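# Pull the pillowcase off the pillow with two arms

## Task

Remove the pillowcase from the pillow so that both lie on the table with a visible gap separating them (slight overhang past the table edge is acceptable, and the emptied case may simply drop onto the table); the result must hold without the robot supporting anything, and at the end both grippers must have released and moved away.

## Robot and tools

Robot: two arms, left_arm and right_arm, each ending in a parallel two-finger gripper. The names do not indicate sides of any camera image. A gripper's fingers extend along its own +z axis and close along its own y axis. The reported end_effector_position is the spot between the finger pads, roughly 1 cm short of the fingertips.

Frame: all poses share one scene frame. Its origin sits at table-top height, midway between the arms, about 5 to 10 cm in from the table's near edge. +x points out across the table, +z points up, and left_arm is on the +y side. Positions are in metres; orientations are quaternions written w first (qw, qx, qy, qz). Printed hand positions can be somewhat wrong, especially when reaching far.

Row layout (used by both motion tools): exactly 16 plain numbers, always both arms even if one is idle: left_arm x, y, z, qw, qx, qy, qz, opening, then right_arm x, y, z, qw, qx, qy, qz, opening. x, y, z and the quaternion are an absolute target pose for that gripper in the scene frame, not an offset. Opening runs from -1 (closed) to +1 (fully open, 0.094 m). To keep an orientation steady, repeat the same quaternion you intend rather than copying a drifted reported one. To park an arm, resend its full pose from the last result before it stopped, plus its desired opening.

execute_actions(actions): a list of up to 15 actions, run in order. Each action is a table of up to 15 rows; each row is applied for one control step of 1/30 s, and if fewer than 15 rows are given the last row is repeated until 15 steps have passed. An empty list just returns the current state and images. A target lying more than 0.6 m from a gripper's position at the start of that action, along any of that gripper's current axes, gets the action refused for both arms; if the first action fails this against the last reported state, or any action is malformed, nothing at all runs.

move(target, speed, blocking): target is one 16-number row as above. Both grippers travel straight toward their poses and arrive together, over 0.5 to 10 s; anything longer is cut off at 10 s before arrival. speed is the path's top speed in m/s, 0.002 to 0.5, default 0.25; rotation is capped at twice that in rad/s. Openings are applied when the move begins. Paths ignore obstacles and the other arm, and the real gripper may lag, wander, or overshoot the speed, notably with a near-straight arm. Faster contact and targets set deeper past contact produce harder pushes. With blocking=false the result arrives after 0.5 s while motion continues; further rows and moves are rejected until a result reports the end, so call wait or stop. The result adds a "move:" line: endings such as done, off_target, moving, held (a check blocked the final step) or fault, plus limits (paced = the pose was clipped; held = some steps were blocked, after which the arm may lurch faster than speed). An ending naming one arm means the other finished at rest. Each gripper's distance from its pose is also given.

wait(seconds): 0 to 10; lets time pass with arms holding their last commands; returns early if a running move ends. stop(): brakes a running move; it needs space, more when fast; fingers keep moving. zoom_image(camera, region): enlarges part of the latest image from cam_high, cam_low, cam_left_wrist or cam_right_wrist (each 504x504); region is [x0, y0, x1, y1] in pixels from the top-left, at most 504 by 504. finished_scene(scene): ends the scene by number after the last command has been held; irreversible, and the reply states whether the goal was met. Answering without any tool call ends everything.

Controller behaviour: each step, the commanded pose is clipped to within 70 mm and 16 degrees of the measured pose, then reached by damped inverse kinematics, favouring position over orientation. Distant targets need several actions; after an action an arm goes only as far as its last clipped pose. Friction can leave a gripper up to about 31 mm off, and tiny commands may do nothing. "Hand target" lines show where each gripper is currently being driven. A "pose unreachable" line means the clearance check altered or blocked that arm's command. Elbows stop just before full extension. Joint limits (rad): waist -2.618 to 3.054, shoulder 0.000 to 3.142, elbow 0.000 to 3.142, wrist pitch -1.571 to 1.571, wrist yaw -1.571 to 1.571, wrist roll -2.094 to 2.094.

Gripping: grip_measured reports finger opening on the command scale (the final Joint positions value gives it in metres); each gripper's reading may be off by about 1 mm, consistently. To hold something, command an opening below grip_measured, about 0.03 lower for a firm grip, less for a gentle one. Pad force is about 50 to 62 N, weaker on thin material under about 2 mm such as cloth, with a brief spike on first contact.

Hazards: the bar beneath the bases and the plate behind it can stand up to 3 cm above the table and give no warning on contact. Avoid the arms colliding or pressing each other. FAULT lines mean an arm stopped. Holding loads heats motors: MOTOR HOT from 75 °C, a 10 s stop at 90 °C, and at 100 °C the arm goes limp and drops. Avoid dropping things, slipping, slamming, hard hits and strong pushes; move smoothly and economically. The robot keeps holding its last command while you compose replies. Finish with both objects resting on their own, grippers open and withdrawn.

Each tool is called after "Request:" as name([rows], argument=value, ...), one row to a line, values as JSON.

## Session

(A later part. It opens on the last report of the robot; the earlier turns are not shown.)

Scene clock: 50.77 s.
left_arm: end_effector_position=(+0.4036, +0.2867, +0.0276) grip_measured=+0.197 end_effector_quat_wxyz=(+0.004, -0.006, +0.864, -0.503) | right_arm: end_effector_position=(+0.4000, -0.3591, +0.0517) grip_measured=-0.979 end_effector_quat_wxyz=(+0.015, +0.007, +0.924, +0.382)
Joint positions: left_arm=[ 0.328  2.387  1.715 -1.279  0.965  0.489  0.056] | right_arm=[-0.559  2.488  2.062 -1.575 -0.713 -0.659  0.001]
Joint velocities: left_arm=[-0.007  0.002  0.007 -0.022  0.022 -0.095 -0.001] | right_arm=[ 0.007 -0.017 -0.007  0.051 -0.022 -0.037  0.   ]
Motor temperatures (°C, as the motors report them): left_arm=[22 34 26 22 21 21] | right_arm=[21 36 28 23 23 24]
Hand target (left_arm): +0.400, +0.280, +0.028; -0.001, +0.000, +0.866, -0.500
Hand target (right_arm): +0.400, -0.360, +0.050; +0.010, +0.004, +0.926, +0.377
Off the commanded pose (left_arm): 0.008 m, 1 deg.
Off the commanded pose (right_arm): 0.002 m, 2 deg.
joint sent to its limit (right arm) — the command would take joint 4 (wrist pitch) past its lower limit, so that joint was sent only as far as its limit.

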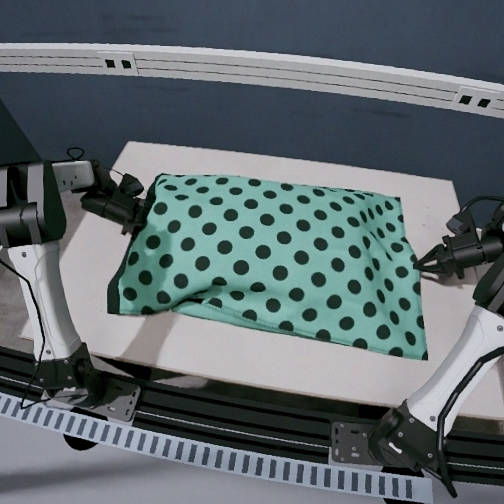

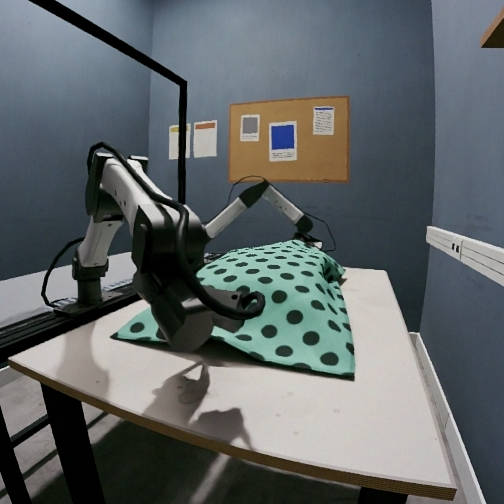

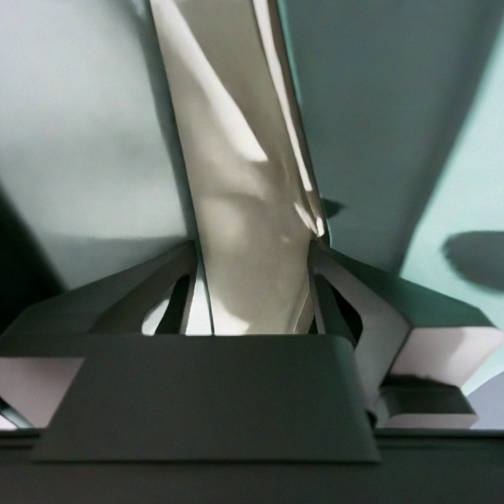

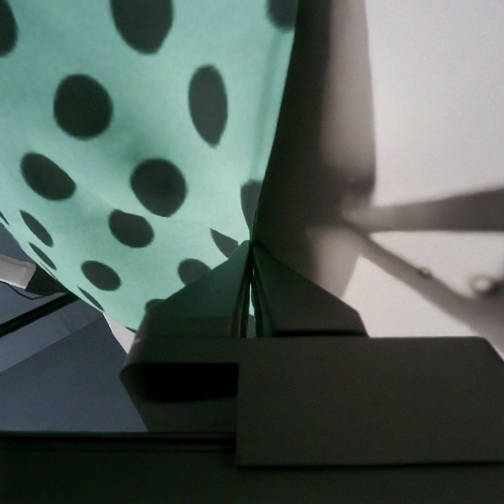

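Request:
move(target=[0.40,0.245,0.03,0,0,0.866,-0.5,0.3, 0.40,-0.36,0.05,0,0,0.924,0.383,-1], speed=0.04)

Scene clock: 52.23 s.
left_arm: end_effector_position=(+0.4044, +0.2554, +0.0298) grip_measured=+0.297 end_effector_quat_wxyz=(+0.005, -0.006, +0.867, -0.498) | right_arm: end_effector_position=(+0.3997, -0.3594, +0.0514) grip_measured=-0.979 end_effector_quat_wxyz=(+0.014, +0.006, +0.924, +0.381)
Joint positions: left_arm=[ 0.25   2.319  1.615 -1.126  0.98   0.349  0.061] | right_arm=[-0.559  2.488  2.062 -1.575 -0.71  -0.659  0.001]
Joint velocities: left_arm=[ 0.007 -0.007 -0.012 -0.154  0.022 -0.081  0.001] | right_arm=[ 0.017 -0.022 -0.002  0.037 -0.051 -0.051  0.001]
Motor temperatures (°C, as the motors report them): left_arm=[22 34 26 22 21 21] | right_arm=[21 37 28 23 23 24]
Hand target (left_arm): +0.399, +0.245, +0.030; -0.001, +0.000, +0.866, -0.499
Hand target (right_arm): +0.400, -0.360, +0.050; +0.010, +0.004, +0.926, +0.377
Off the commanded pose (left_arm): 0.011 m, 1 deg.
Off the commanded pose (right_arm): 0.002 m, 2 deg.
joint sent to its limit (right arm) — the command would take joint 4 (wrist pitch) past its lower limit, so that joint was sent only as far as its limit.
move: off_target (left_arm)

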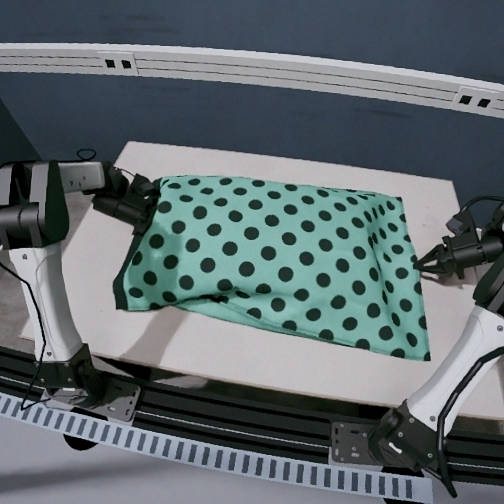

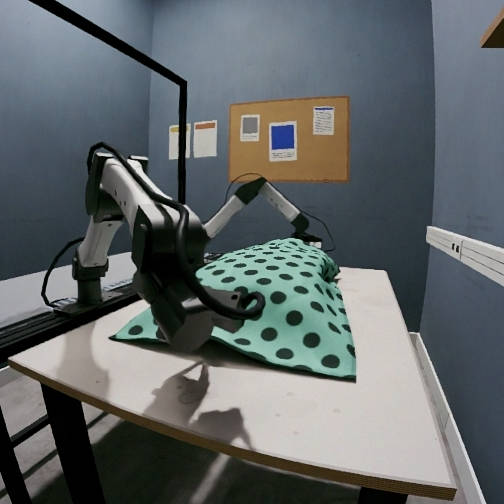

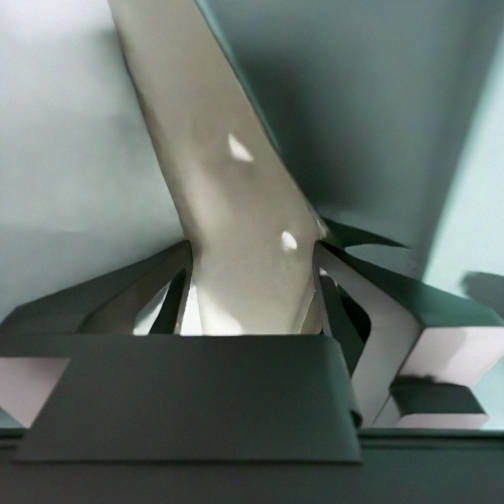

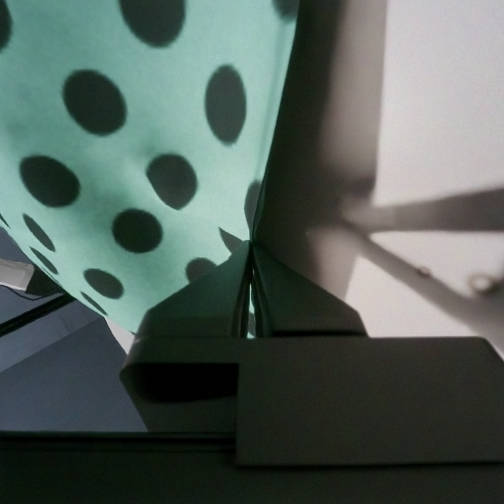

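Request:
move(target=[0.40,0.245,0.03,0,0,0.866,-0.5,-1, 0.40,-0.36,0.05,0,0,0.924,0.383,-1], speed=0.04)

Scene clock: 53.13 s.
left_arm: end_effector_position=(+0.4058, +0.2564, +0.0278) grip_measured=-0.959 end_effector_quat_wxyz=(+0.008, -0.004, +0.870, -0.493) | right_arm: end_effector_position=(+0.3996, -0.3594, +0.0514) grip_measured=-0.979 end_effector_quat_wxyz=(+0.014, +0.006, +0.925, +0.381)
Joint positions: left_arm=[ 0.25   2.319  1.614 -1.113  0.97   0.346  0.002] | right_arm=[-0.559  2.488  2.062 -1.575 -0.71  -0.659  0.001]
Joint velocities: left_arm=[-0.002 -0.002 -0.002  0.066  0.022 -0.022  0.   ] | right_arm=[-0.017 -0.012  0.007 -0.007 -0.037  0.037  0.   ]
Motor temperatures (°C, as the motors report them): left_arm=[22 35 26 22 21 21] | right_arm=[21 37 28 23 23 24]
Hand target (left_arm): +0.400, +0.245, +0.030; -0.000, +0.000, +0.866, -0.500
Hand target (right_arm): +0.400, -0.360, +0.050; +0.010, +0.004, +0.926, +0.377
Off the commanded pose (left_arm): 0.013 m, 1 deg.
Off the commanded pose (right_arm): 0.002 m, 2 deg.
joint sent to its limit (right arm) — the command would take joint 4 (wrist pitch) past its lower limit, so that joint was sent only as far as its limit.
move: off_target (left_arm)

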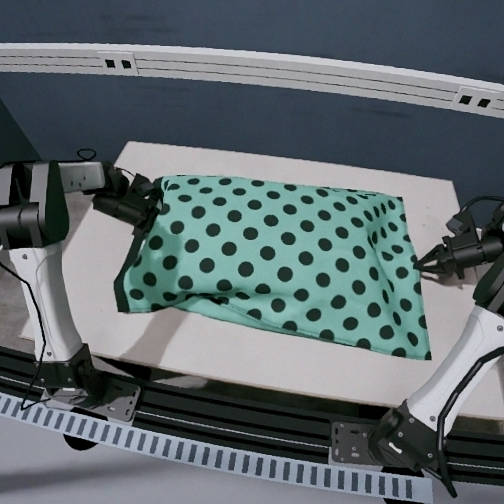

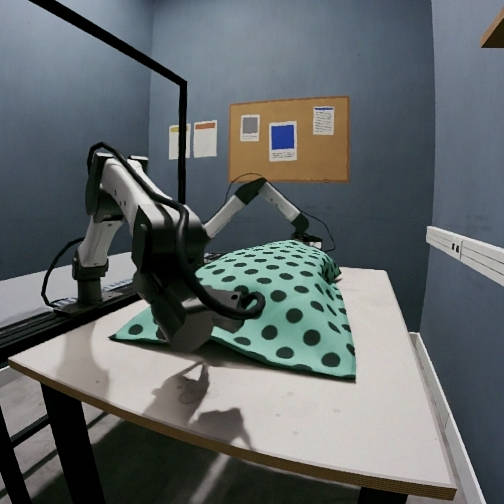

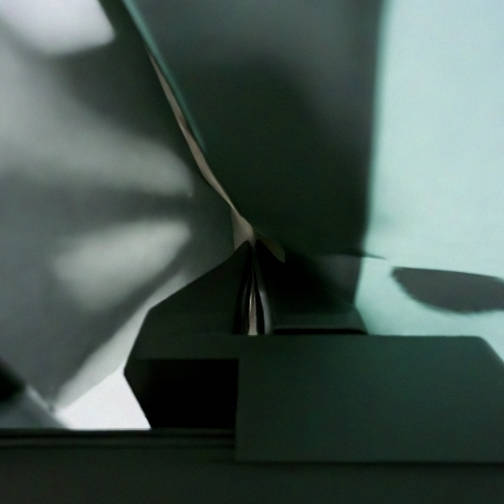

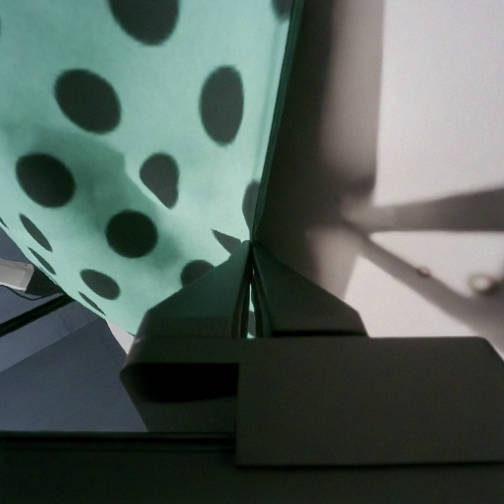

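-0.959: something's gripped with cream inside. Pull.

Request:
move(target=[0.40,0.35,0.045,0,0,0.866,-0.5,-1, 0.40,-0.36,0.05,0,0,0.924,0.383,-1], speed=0.06)

Scene clock: 55.17 s.
left_arm: end_effector_position=(+0.4004, +0.3461, +0.0392) grip_measured=-0.959 end_effector_quat_wxyz=(+0.006, -0.009, +0.867, -0.498) | right_arm: end_effector_position=(+0.3996, -0.3594, +0.0514) grip_measured=-0.979 end_effector_quat_wxyz=(+0.014, +0.006, +0.925, +0.381)
Joint positions: left_arm=[ 0.46   2.468  1.912 -1.535  0.901  0.672  0.002] | right_arm=[-0.559  2.488  2.062 -1.575 -0.71  -0.659  0.001]
Joint velocities: left_arm=[ 0.002 -0.017  0.017 -0.066  0.007  0.066  0.001] | right_arm=[-0.007  0.002  0.002  0.007 -0.022 -0.022  0.001]
Motor temperatures (°C, as the motors report them): left_arm=[22 35 26 22 21 21] | right_arm=[21 38 28 23 23 24]
Hand target (left_arm): +0.402, +0.349, +0.045; +0.009, -0.005, +0.868, -0.496
Hand target (right_arm): +0.400, -0.360, +0.050; +0.010, +0.004, +0.926, +0.377
Off the commanded pose (left_arm): 0.007 m, 1 deg.
Off the commanded pose (right_arm): 0.002 m, 2 deg.
joint sent to its limit (left arm) — the command would take joint 4 (wrist pitch) past its lower limit, so that joint was sent only as far as its limit.
joint sent to its limit (right arm) — the command would take joint 4 (wrist pitch) past its lower limit, so that joint was sent only as far as its limit.
move: done

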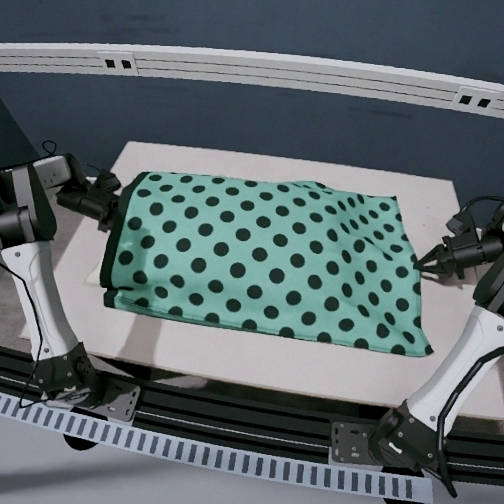

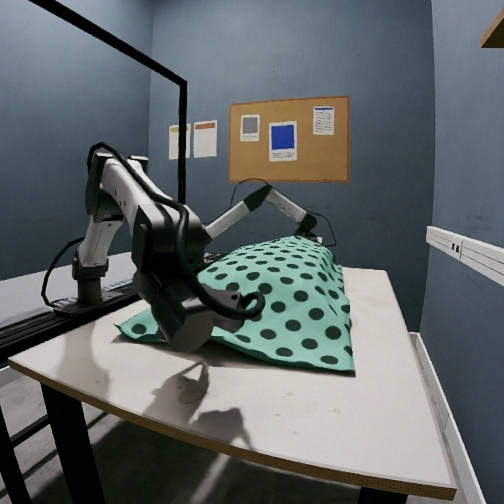

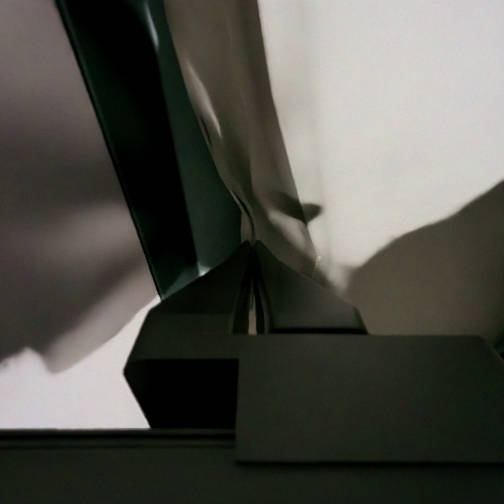

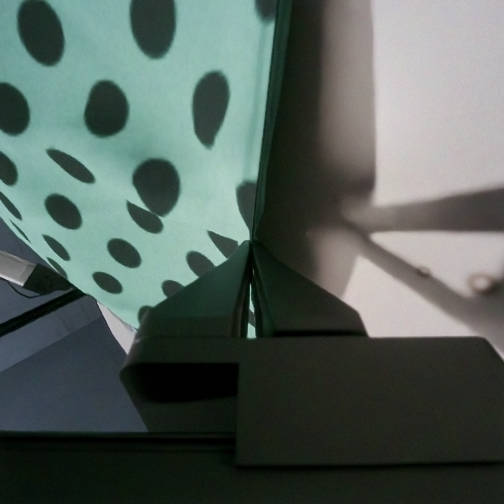

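Request:
move(target=[0.39,0.46,0.07,0,0,0.94,-0.34,-1, 0.39,-0.48,0.09,0,0,0.97,0.24,-1], speed=0.08)

Scene clock: 58.33 s.
left_arm: end_effector_position=(+0.3889, +0.4526, +0.0518) grip_measured=-0.959 end_effector_quat_wxyz=(+0.022, -0.014, +0.942, -0.335) | right_arm: end_effector_position=(+0.3931, -0.4605, +0.0783) grip_measured=-0.979 end_effector_quat_wxyz=(+0.049, +0.013, +0.972, +0.229)
Joint positions: left_arm=[ 0.61   2.4    2.063 -1.546  0.576  0.642  0.002] | right_arm=[-0.69   2.46   2.256 -1.578 -0.46  -0.661  0.001]
Joint velocities: left_arm=[-0.007 -0.007  0.007 -0.037  0.007 -0.007  0.001] | right_arm=[ 0.002 -0.012  0.002  0.051  0.022 -0.037 -0.   ]
Motor temperatures (°C, as the motors report them): left_arm=[22 37 27 22 21 21] | right_arm=[21 40 28 23 23 24]
Hand target (left_arm): +0.391, +0.460, +0.068; +0.037, -0.013, +0.946, -0.321
Hand target (right_arm): +0.389, -0.479, +0.090; +0.059, +0.016, +0.978, +0.200
Off the commanded pose (left_arm): 0.020 m, 3 deg.
Off the commanded pose (right_arm): 0.023 m, 6 deg.
joint sent to its limit (left arm) — the command would take joint 4 (wrist pitch) past its lower limit, so that joint was sent only as far as its limit.
joint sent to its limit (right arm) — the command would take joint 4 (wrist pitch) past its lower limit, so that joint was sent only as far as its limit.
move: off_target (left_arm, right_arm)

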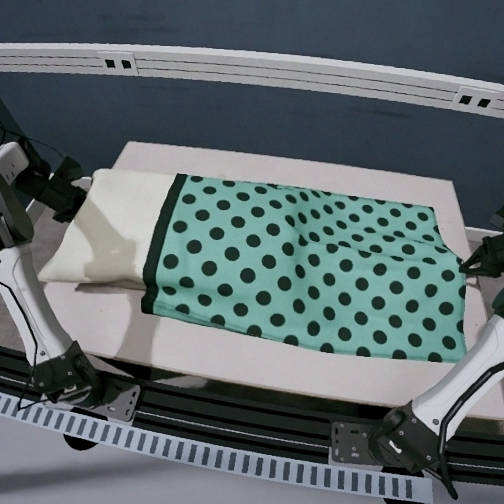

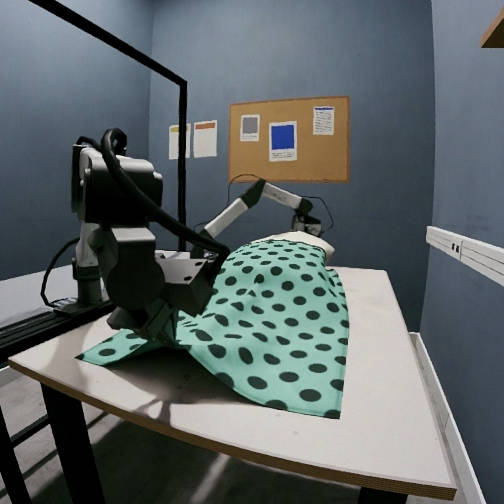

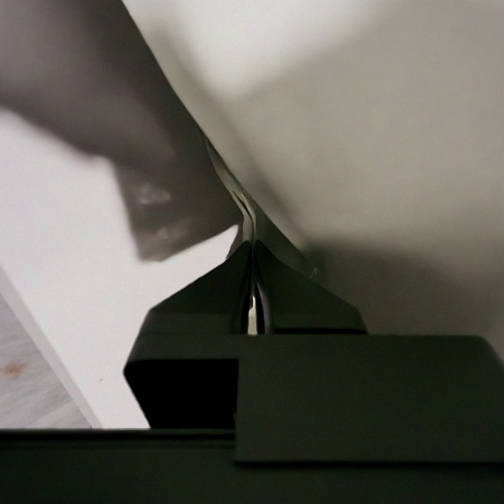

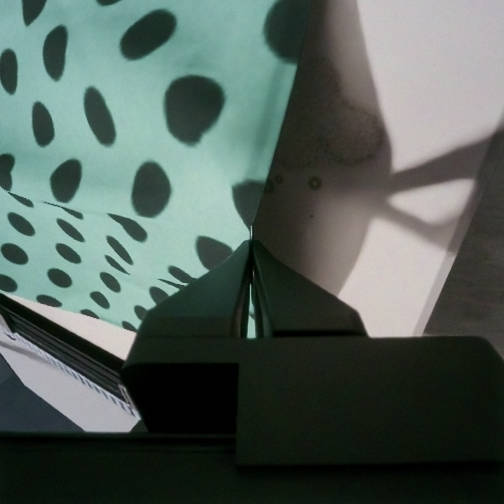

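Request:
move(target=[0.39,0.53,0.07,0,0,0.985,-0.17,-1, 0.35,-0.60,0.26,0.2,0.25,0.94,-0.05,-1], speed=0.1)

Scene clock: 63.63 s.
left_arm: end_effector_position=(+0.3909, +0.5202, +0.0620) grip_measured=-0.959 end_effector_quat_wxyz=(+0.010, +0.002, +0.984, -0.179) | right_arm: end_effector_position=(+0.3533, -0.5875, +0.2555) grip_measured=-0.979 end_effector_quat_wxyz=(+0.194, +0.237, +0.951, -0.040)
Joint positions: left_arm=[ 0.636  2.415  2.256 -1.553  0.29   0.624  0.002] | right_arm=[-0.864  2.233  2.602 -1.574 -0.166 -0.286  0.001]
Joint velocities: left_arm=[-0.017  0.002 -0.007  0.007 -0.007 -0.095 -0.   ] | right_arm=[ 0.002 -0.012  0.012 -0.066 -0.007 -0.007  0.   ]
Motor temperatures (°C, as the motors report them): left_arm=[22 38 28 22 21 21] | right_arm=[21 42 29 23 23 24]
Hand target (left_arm): +0.391, +0.530, +0.069; +0.014, -0.002, +0.987, -0.163
Hand target (right_arm): +0.348, -0.598, +0.260; +0.199, +0.249, +0.946, -0.053
Off the commanded pose (left_arm): 0.013 m, 2 deg.
Off the commanded pose (right_arm): 0.014 m, 2 deg.
joint sent to its limit (left arm) — the command would take joint 4 (wrist pitch) past its lower limit, so that joint was sent only as far as its limit.
move: off_target (left_arm, right_arm)

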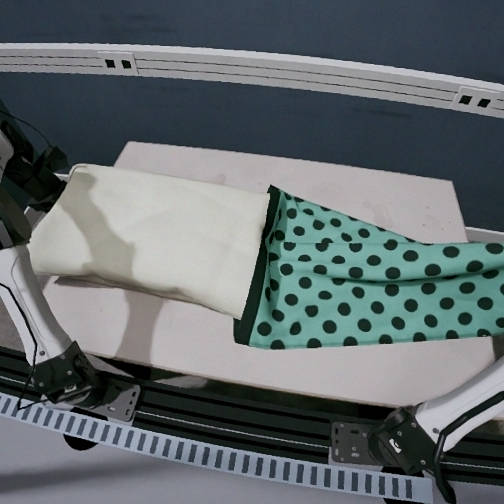

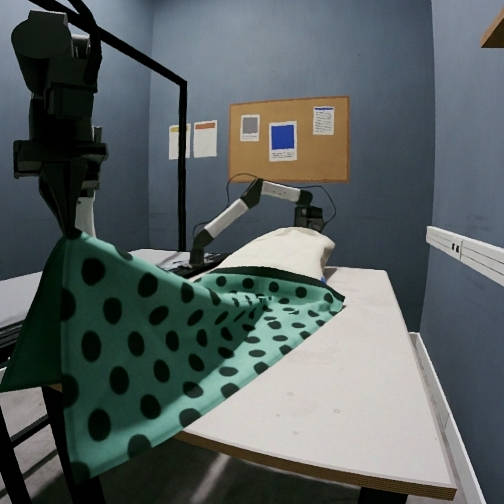

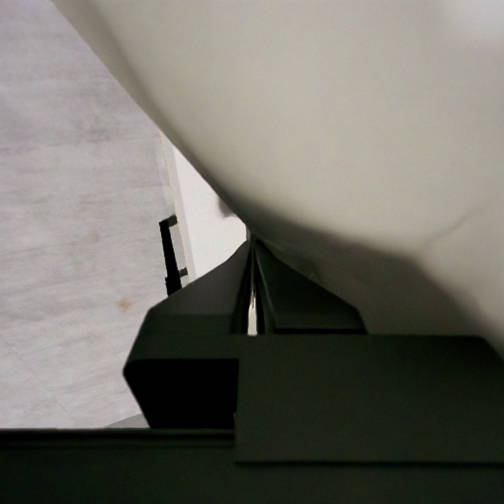

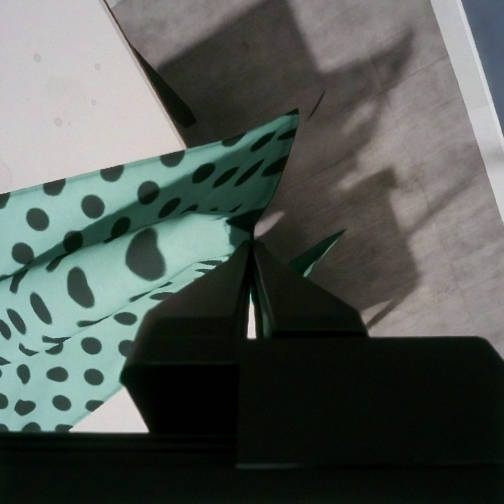

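Request:
move(target=[0.39,0.54,0.07,0,0,0.985,-0.17,-1, 0.28,-0.64,0.42,0.45,0.33,0.80,-0.2,-1], speed=0.1)

Scene clock: 68.00 s.
left_arm: end_effector_position=(+0.3896, +0.5298, +0.0628) grip_measured=-0.959 end_effector_quat_wxyz=(+0.014, -0.006, +0.985, -0.174) | right_arm: end_effector_position=(+0.2838, -0.6355, +0.4102) grip_measured=-0.979 end_effector_quat_wxyz=(+0.434, +0.328, +0.816, -0.196)
Joint positions: left_arm=[ 0.654  2.422  2.276 -1.556  0.285  0.624  0.002] | right_arm=[-1.057  1.753  2.176 -1.022 -0.18  -0.129  0.001]
Joint velocities: left_arm=[ 0.002 -0.012  0.012  0.007  0.051  0.037 -0.001] | right_arm=[ 0.002 -0.012  0.012 -0.022 -0.051  0.022 -0.002]
Motor temperatures (°C, as the motors report them): left_arm=[22 40 28 22 21 21] | right_arm=[21 42 29 24 23 24]
Hand target (left_arm): +0.390, +0.540, +0.069; +0.020, -0.004, +0.987, -0.157
Hand target (right_arm): +0.280, -0.639, +0.420; +0.449, +0.330, +0.805, -0.204
Off the commanded pose (left_arm): 0.013 m, 2 deg.
Off the commanded pose (right_arm): 0.011 m, 3 deg.
joint sent to its limit (left arm) — the command would take joint 4 (wrist pitch) past its lower limit, so that joint was sent only as far as its limit.
move: off_target (left_arm, right_arm)

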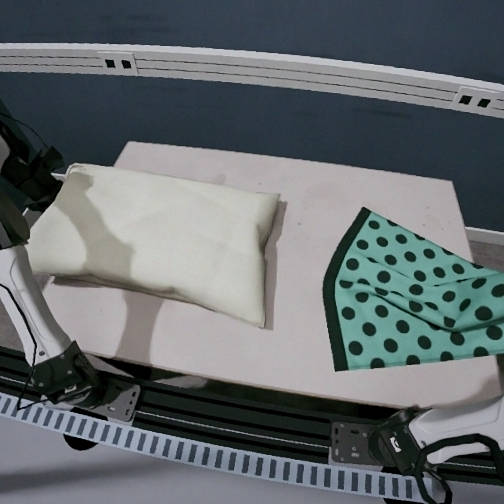

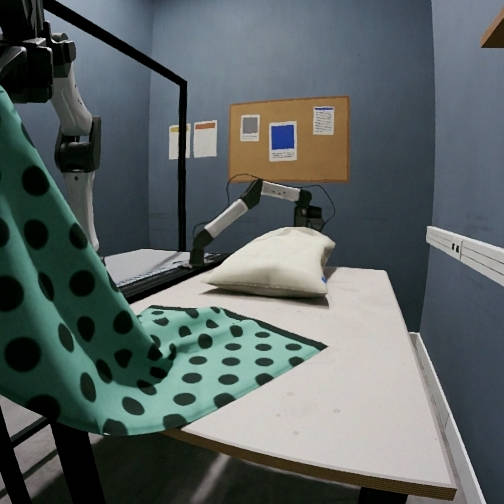

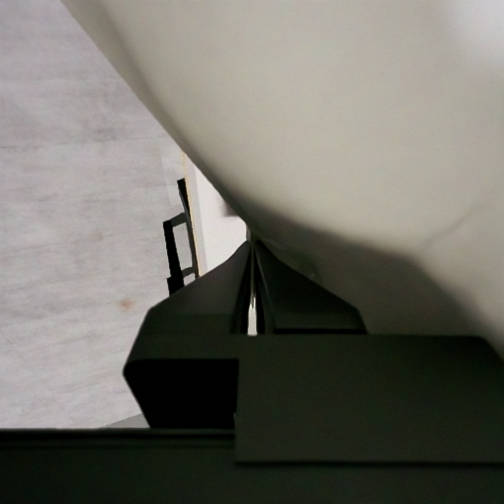

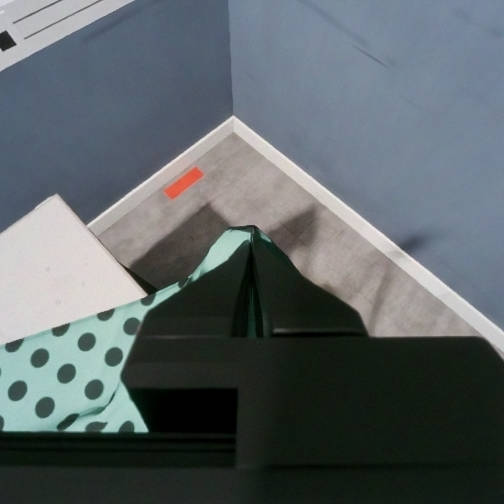

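Request:
move(target=[0.39,0.53,0.06,0,0,0.985,-0.17,-1, 0.38,-0.36,0.33,0.1,0.1,0.99,0,-1], speed=0.2)

Request:
move(target=[0.39,0.53,0.06,0,0,0.985,-0.17,1, 0.39,-0.27,0.10,0,0,1,0,-1], speed=0.2)

Scene clock: 71.10 s.
left_arm: end_effector_position=(+0.3890, +0.5295, +0.0586) grip_measured=-0.959 end_effector_quat_wxyz=(+0.010, -0.006, +0.984, -0.176) | right_arm: end_effector_position=(+0.3814, -0.3653, +0.3293) grip_measured=-0.979 end_effector_quat_wxyz=(+0.237, +0.097, +0.966, -0.024)
Joint positions: left_arm=[ 0.654  2.432  2.276 -1.556  0.284  0.624  0.002] | right_arm=[-0.36   1.829  2.316 -1.574 -0.076 -0.081  0.001]
Joint velocities: left_arm=[-0.002  0.002 -0.007  0.022 -0.022 -0.022  0.001] | right_arm=[-0.012 -0.007  0.007 -0.007  0.022  0.051 -0.001]
Motor temperatures (°C, as the motors report them): left_arm=[22 40 29 22 21 21] | right_arm=[21 41 29 25 23 24]
Hand target (left_arm): +0.390, +0.530, +0.060; +0.005, -0.001, +0.986, -0.166
Hand target (right_arm): +0.379, -0.362, +0.329; +0.235, +0.099, +0.967, -0.018
Off the commanded pose (left_arm): 0.002 m, 1 deg.
Off the commanded pose (right_arm): 0.005 m, 16 deg.
joint sent to its limit (left arm) — the command would take joint 4 (wrist pitch) past its lower limit, so that joint was sent only as far as its limit.
joint sent to its limit (right arm) — the command would take joint 4 (wrist pitch) past its lower limit, so that joint was sent only as far as its limit.
move: off_target (right_arm); limits=paced

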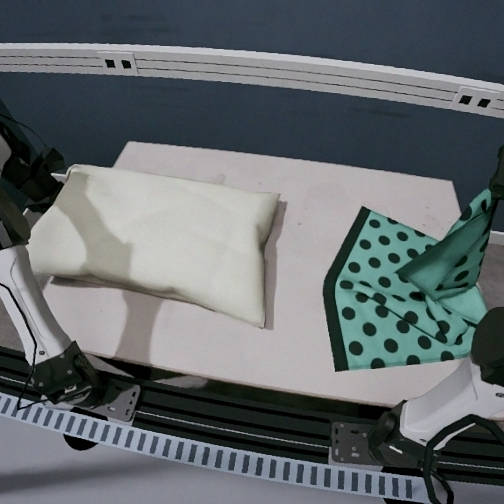

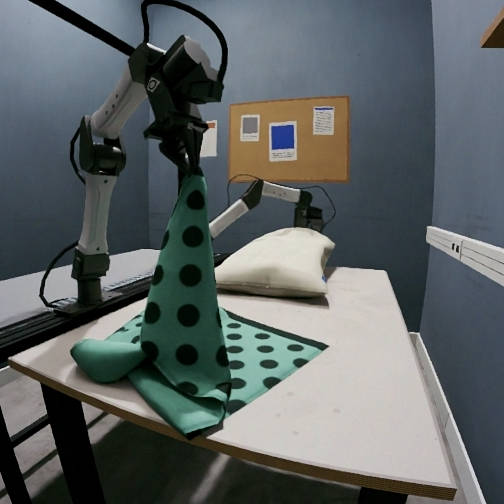

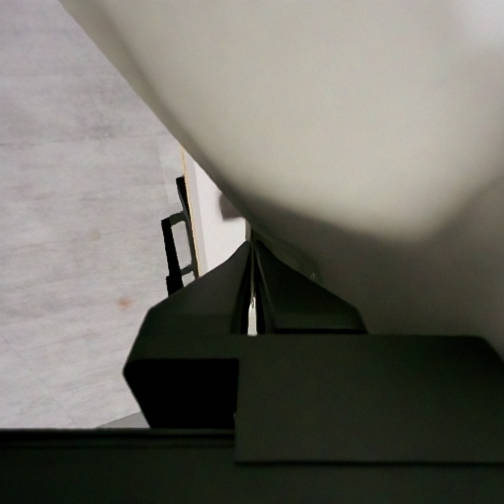

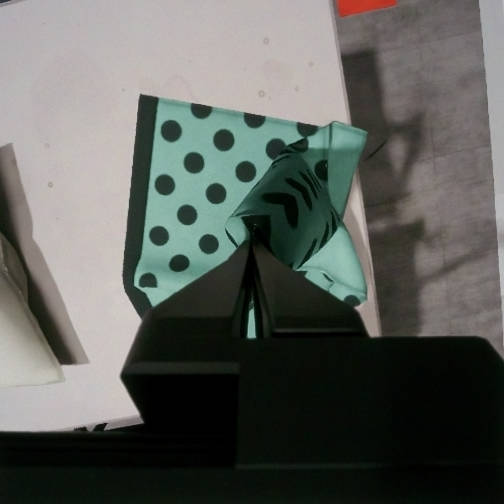

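Scene clock: 72.83 s.
left_arm: end_effector_position=(+0.3878, +0.5353, +0.0569) grip_measured=+1.000 end_effector_quat_wxyz=(+0.007, -0.006, +0.987, -0.163) | right_arm: end_effector_position=(+0.3920, -0.2707, +0.1020) grip_measured=-0.979 end_effector_quat_wxyz=(-0.002, -0.002, +1.000, +0.007)
Joint positions: left_arm=[ 0.657  2.432  2.276 -1.545  0.259  0.624  0.094] | right_arm=[-0.083  2.022  1.739 -1.28  -0.041 -0.034  0.001]
Joint velocities: left_arm=[-0.012 -0.012  0.002 -0.037 -0.007  0.022  0.   ] | right_arm=[-0.007 -0.017  0.007  0.051 -0.007  0.022  0.001]
Motor temperatures (°C, as the motors report them): left_arm=[22 41 29 22 21 21] | right_arm=[21 41 29 25 23 24]
Hand target (left_arm): +0.390, +0.530, +0.060; +0.005, -0.001, +0.986, -0.166
Hand target (right_arm): +0.392, -0.271, +0.100; -0.000, +0.001, +1.000, +0.004
Off the commanded pose (left_arm): 0.007 m, 1 deg.
Off the commanded pose (right_arm): 0.003 m, 1 deg.
joint sent to its limit (left arm) — the command would take joint 4 (wrist pitch) past its lower limit, so that joint was sent only as far as its limit.
move: done

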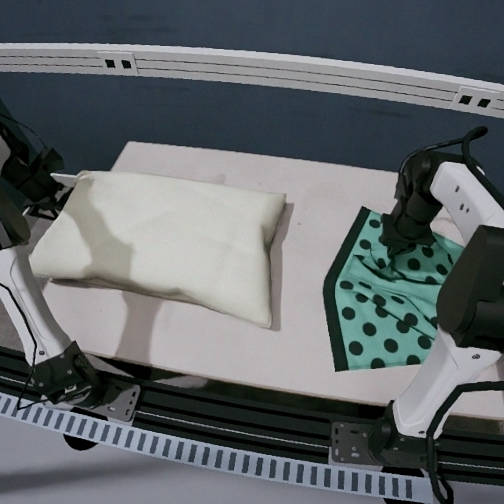

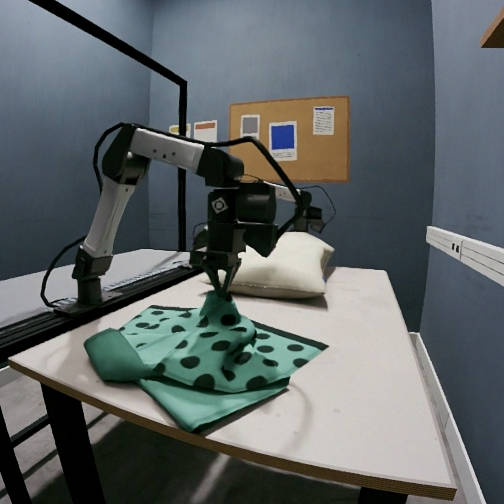

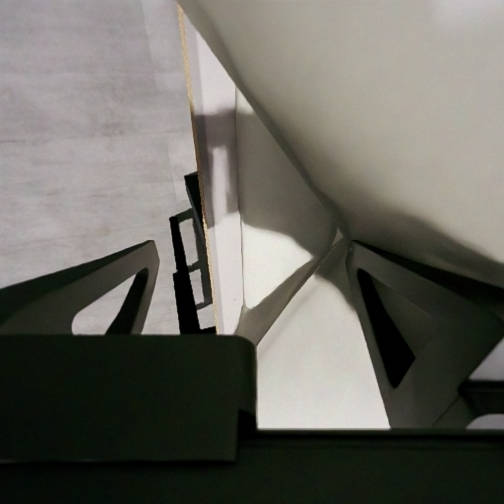

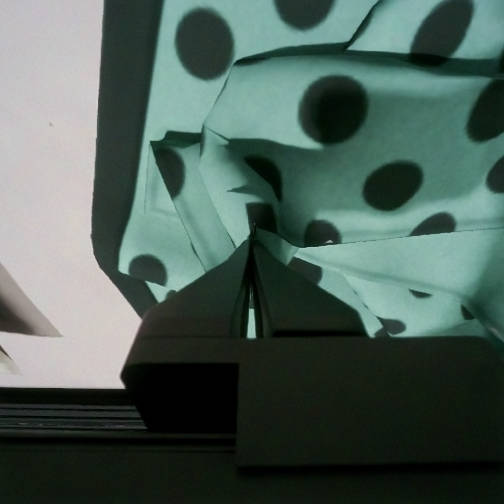

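Request:
execute_actions([
  [[0.39,0.57,0.075,0,0,0.985,-0.17,1, 0.39,-0.27,0.10,0,0,1,0,1]],
  [[0.38,0.59,0.13,0,0,0.985,-0.17,1, 0.39,-0.27,0.16,0,0,1,0,1]],
])

Request:
move(target=[0.3,0.55,0.25,0,0,0.985,-0.17,1, 0.3,-0.40,0.27,0,0,1,0,1], speed=0.3)

Scene clock: 74.03 s.
left_arm: end_effector_position=(+0.3799, +0.5920, +0.1267) grip_measured=+1.000 end_effector_quat_wxyz=(+0.096, -0.023, +0.991, -0.094) | right_arm: end_effector_position=(+0.3930, -0.2696, +0.1604) grip_measured=+1.000 end_effector_quat_wxyz=(+0.012, -0.000, +1.000, +0.005)
Joint positions: left_arm=[ 0.764  2.328  2.387 -1.552  0.258  0.672  0.094] | right_arm=[-0.083  2.012  1.957 -1.481 -0.038 -0.03   0.094]
Joint velocities: left_arm=[-0.007 -0.007 -0.002 -0.022 -0.007 -0.037  0.   ] | right_arm=[ 0.002  0.002 -0.012 -0.081 -0.037  0.037  0.   ]
Motor temperatures (°C, as the motors report them): left_arm=[22 41 29 22 21 21] | right_arm=[21 41 29 25 23 24]
Hand target (left_arm): +0.381, +0.591, +0.129; +0.099, -0.017, +0.990, -0.094
Hand target (right_arm): +0.389, -0.270, +0.160; +0.001, -0.000, +1.000, -0.000
Off the commanded pose (left_arm): 0.004 m, 14 deg.
Off the commanded pose (right_arm): 0.003 m, 1 deg.
joint sent to its limit (left arm) — the command would take joint 4 (wrist pitch) past its lower limit, so that joint was sent only as far as its limit.

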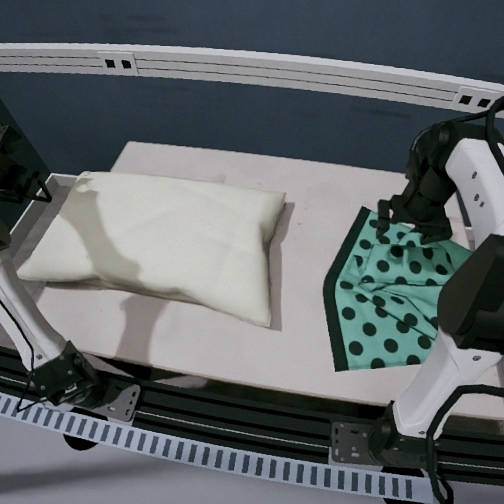

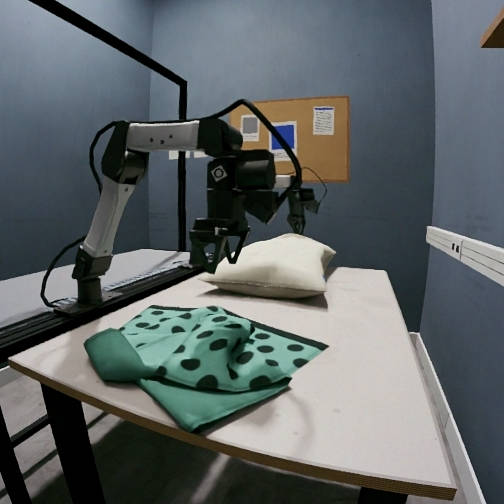

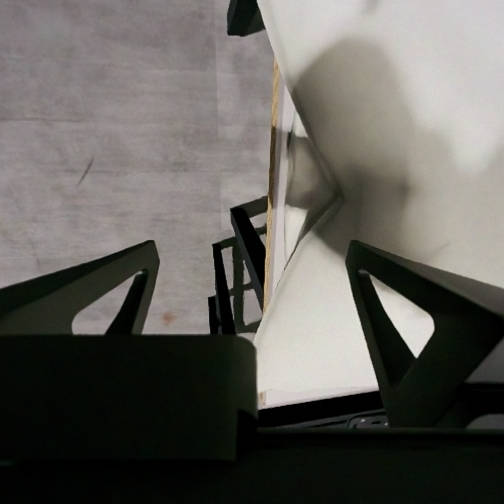

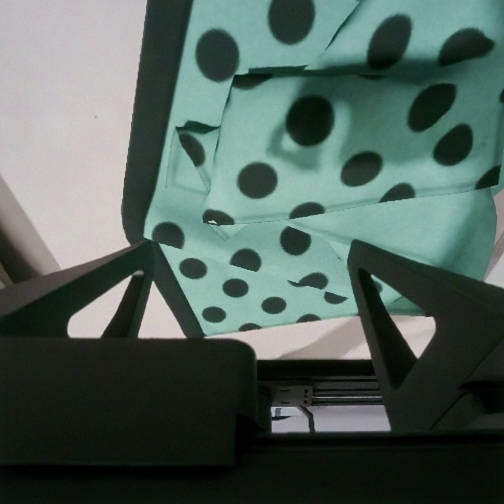

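Scene clock: 75.33 s.
left_arm: end_effector_position=(+0.3052, +0.5543, +0.2527) grip_measured=+1.000 end_effector_quat_wxyz=(+0.174, -0.029, +0.984, -0.021) | right_arm: end_effector_position=(+0.3044, -0.3991, +0.2719) grip_measured=+1.000 end_effector_quat_wxyz=(+0.120, +0.003, +0.991, -0.052)
Joint positions: left_arm=[ 0.817  1.816  2.086 -1.555  0.258  0.684  0.094] | right_arm=[-0.505  1.663  1.923 -1.568 -0.039 -0.437  0.094]
Joint velocities: left_arm=[-0.002 -0.017  0.002 -0.022 -0.022  0.037  0.   ] | right_arm=[ 0.017 -0.002 -0.027 -0.007  0.022 -0.022  0.   ]
Motor temperatures (°C, as the motors report them): left_arm=[22 41 29 22 21 21] | right_arm=[21 41 29 25 23 24]
Hand target (left_arm): +0.302, +0.552, +0.251; +0.172, -0.029, +0.984, -0.027
Hand target (right_arm): +0.299, -0.399, +0.269; +0.110, +0.000, +0.993, -0.052
Off the commanded pose (left_arm): 0.007 m, 27 deg; orientation clipped at the last step of the last action.
Off the commanded pose (right_arm): 0.005 m, 15 deg.
joint sent to its limit (left arm) — the command would take joint 4 (wrist pitch) past its lower limit, so that joint was sent only as far as its limit.
joint sent to its limit (right arm) — the command would take joint 4 (wrist pitch) past its lower limit, so that joint was sent only as far as its limit.
move: off_target (left_arm, right_arm); limits=paced

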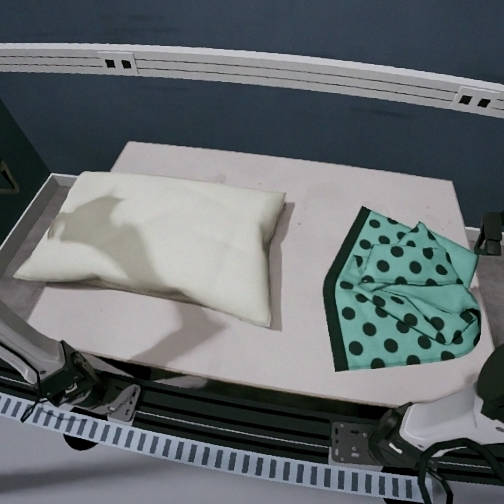

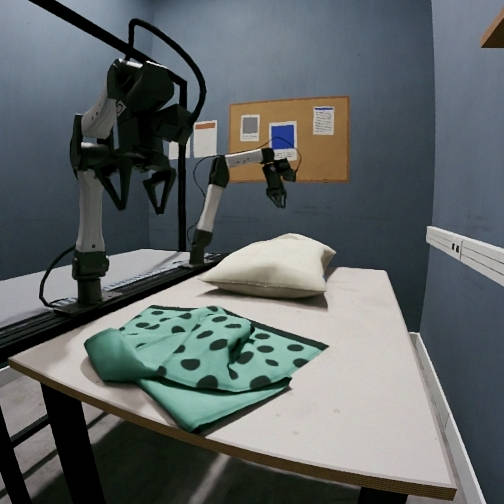

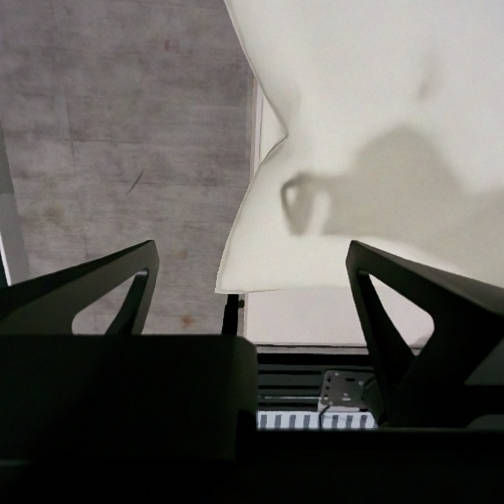

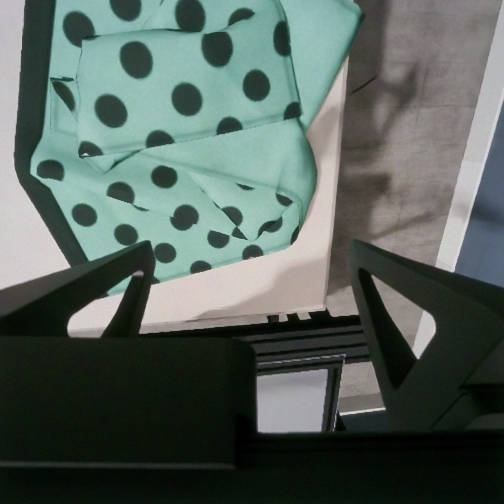

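Both are on the table with a clear gap and only small overhangs.

Request:
finished_scene(scene=1)

The scene is finished: the task was done.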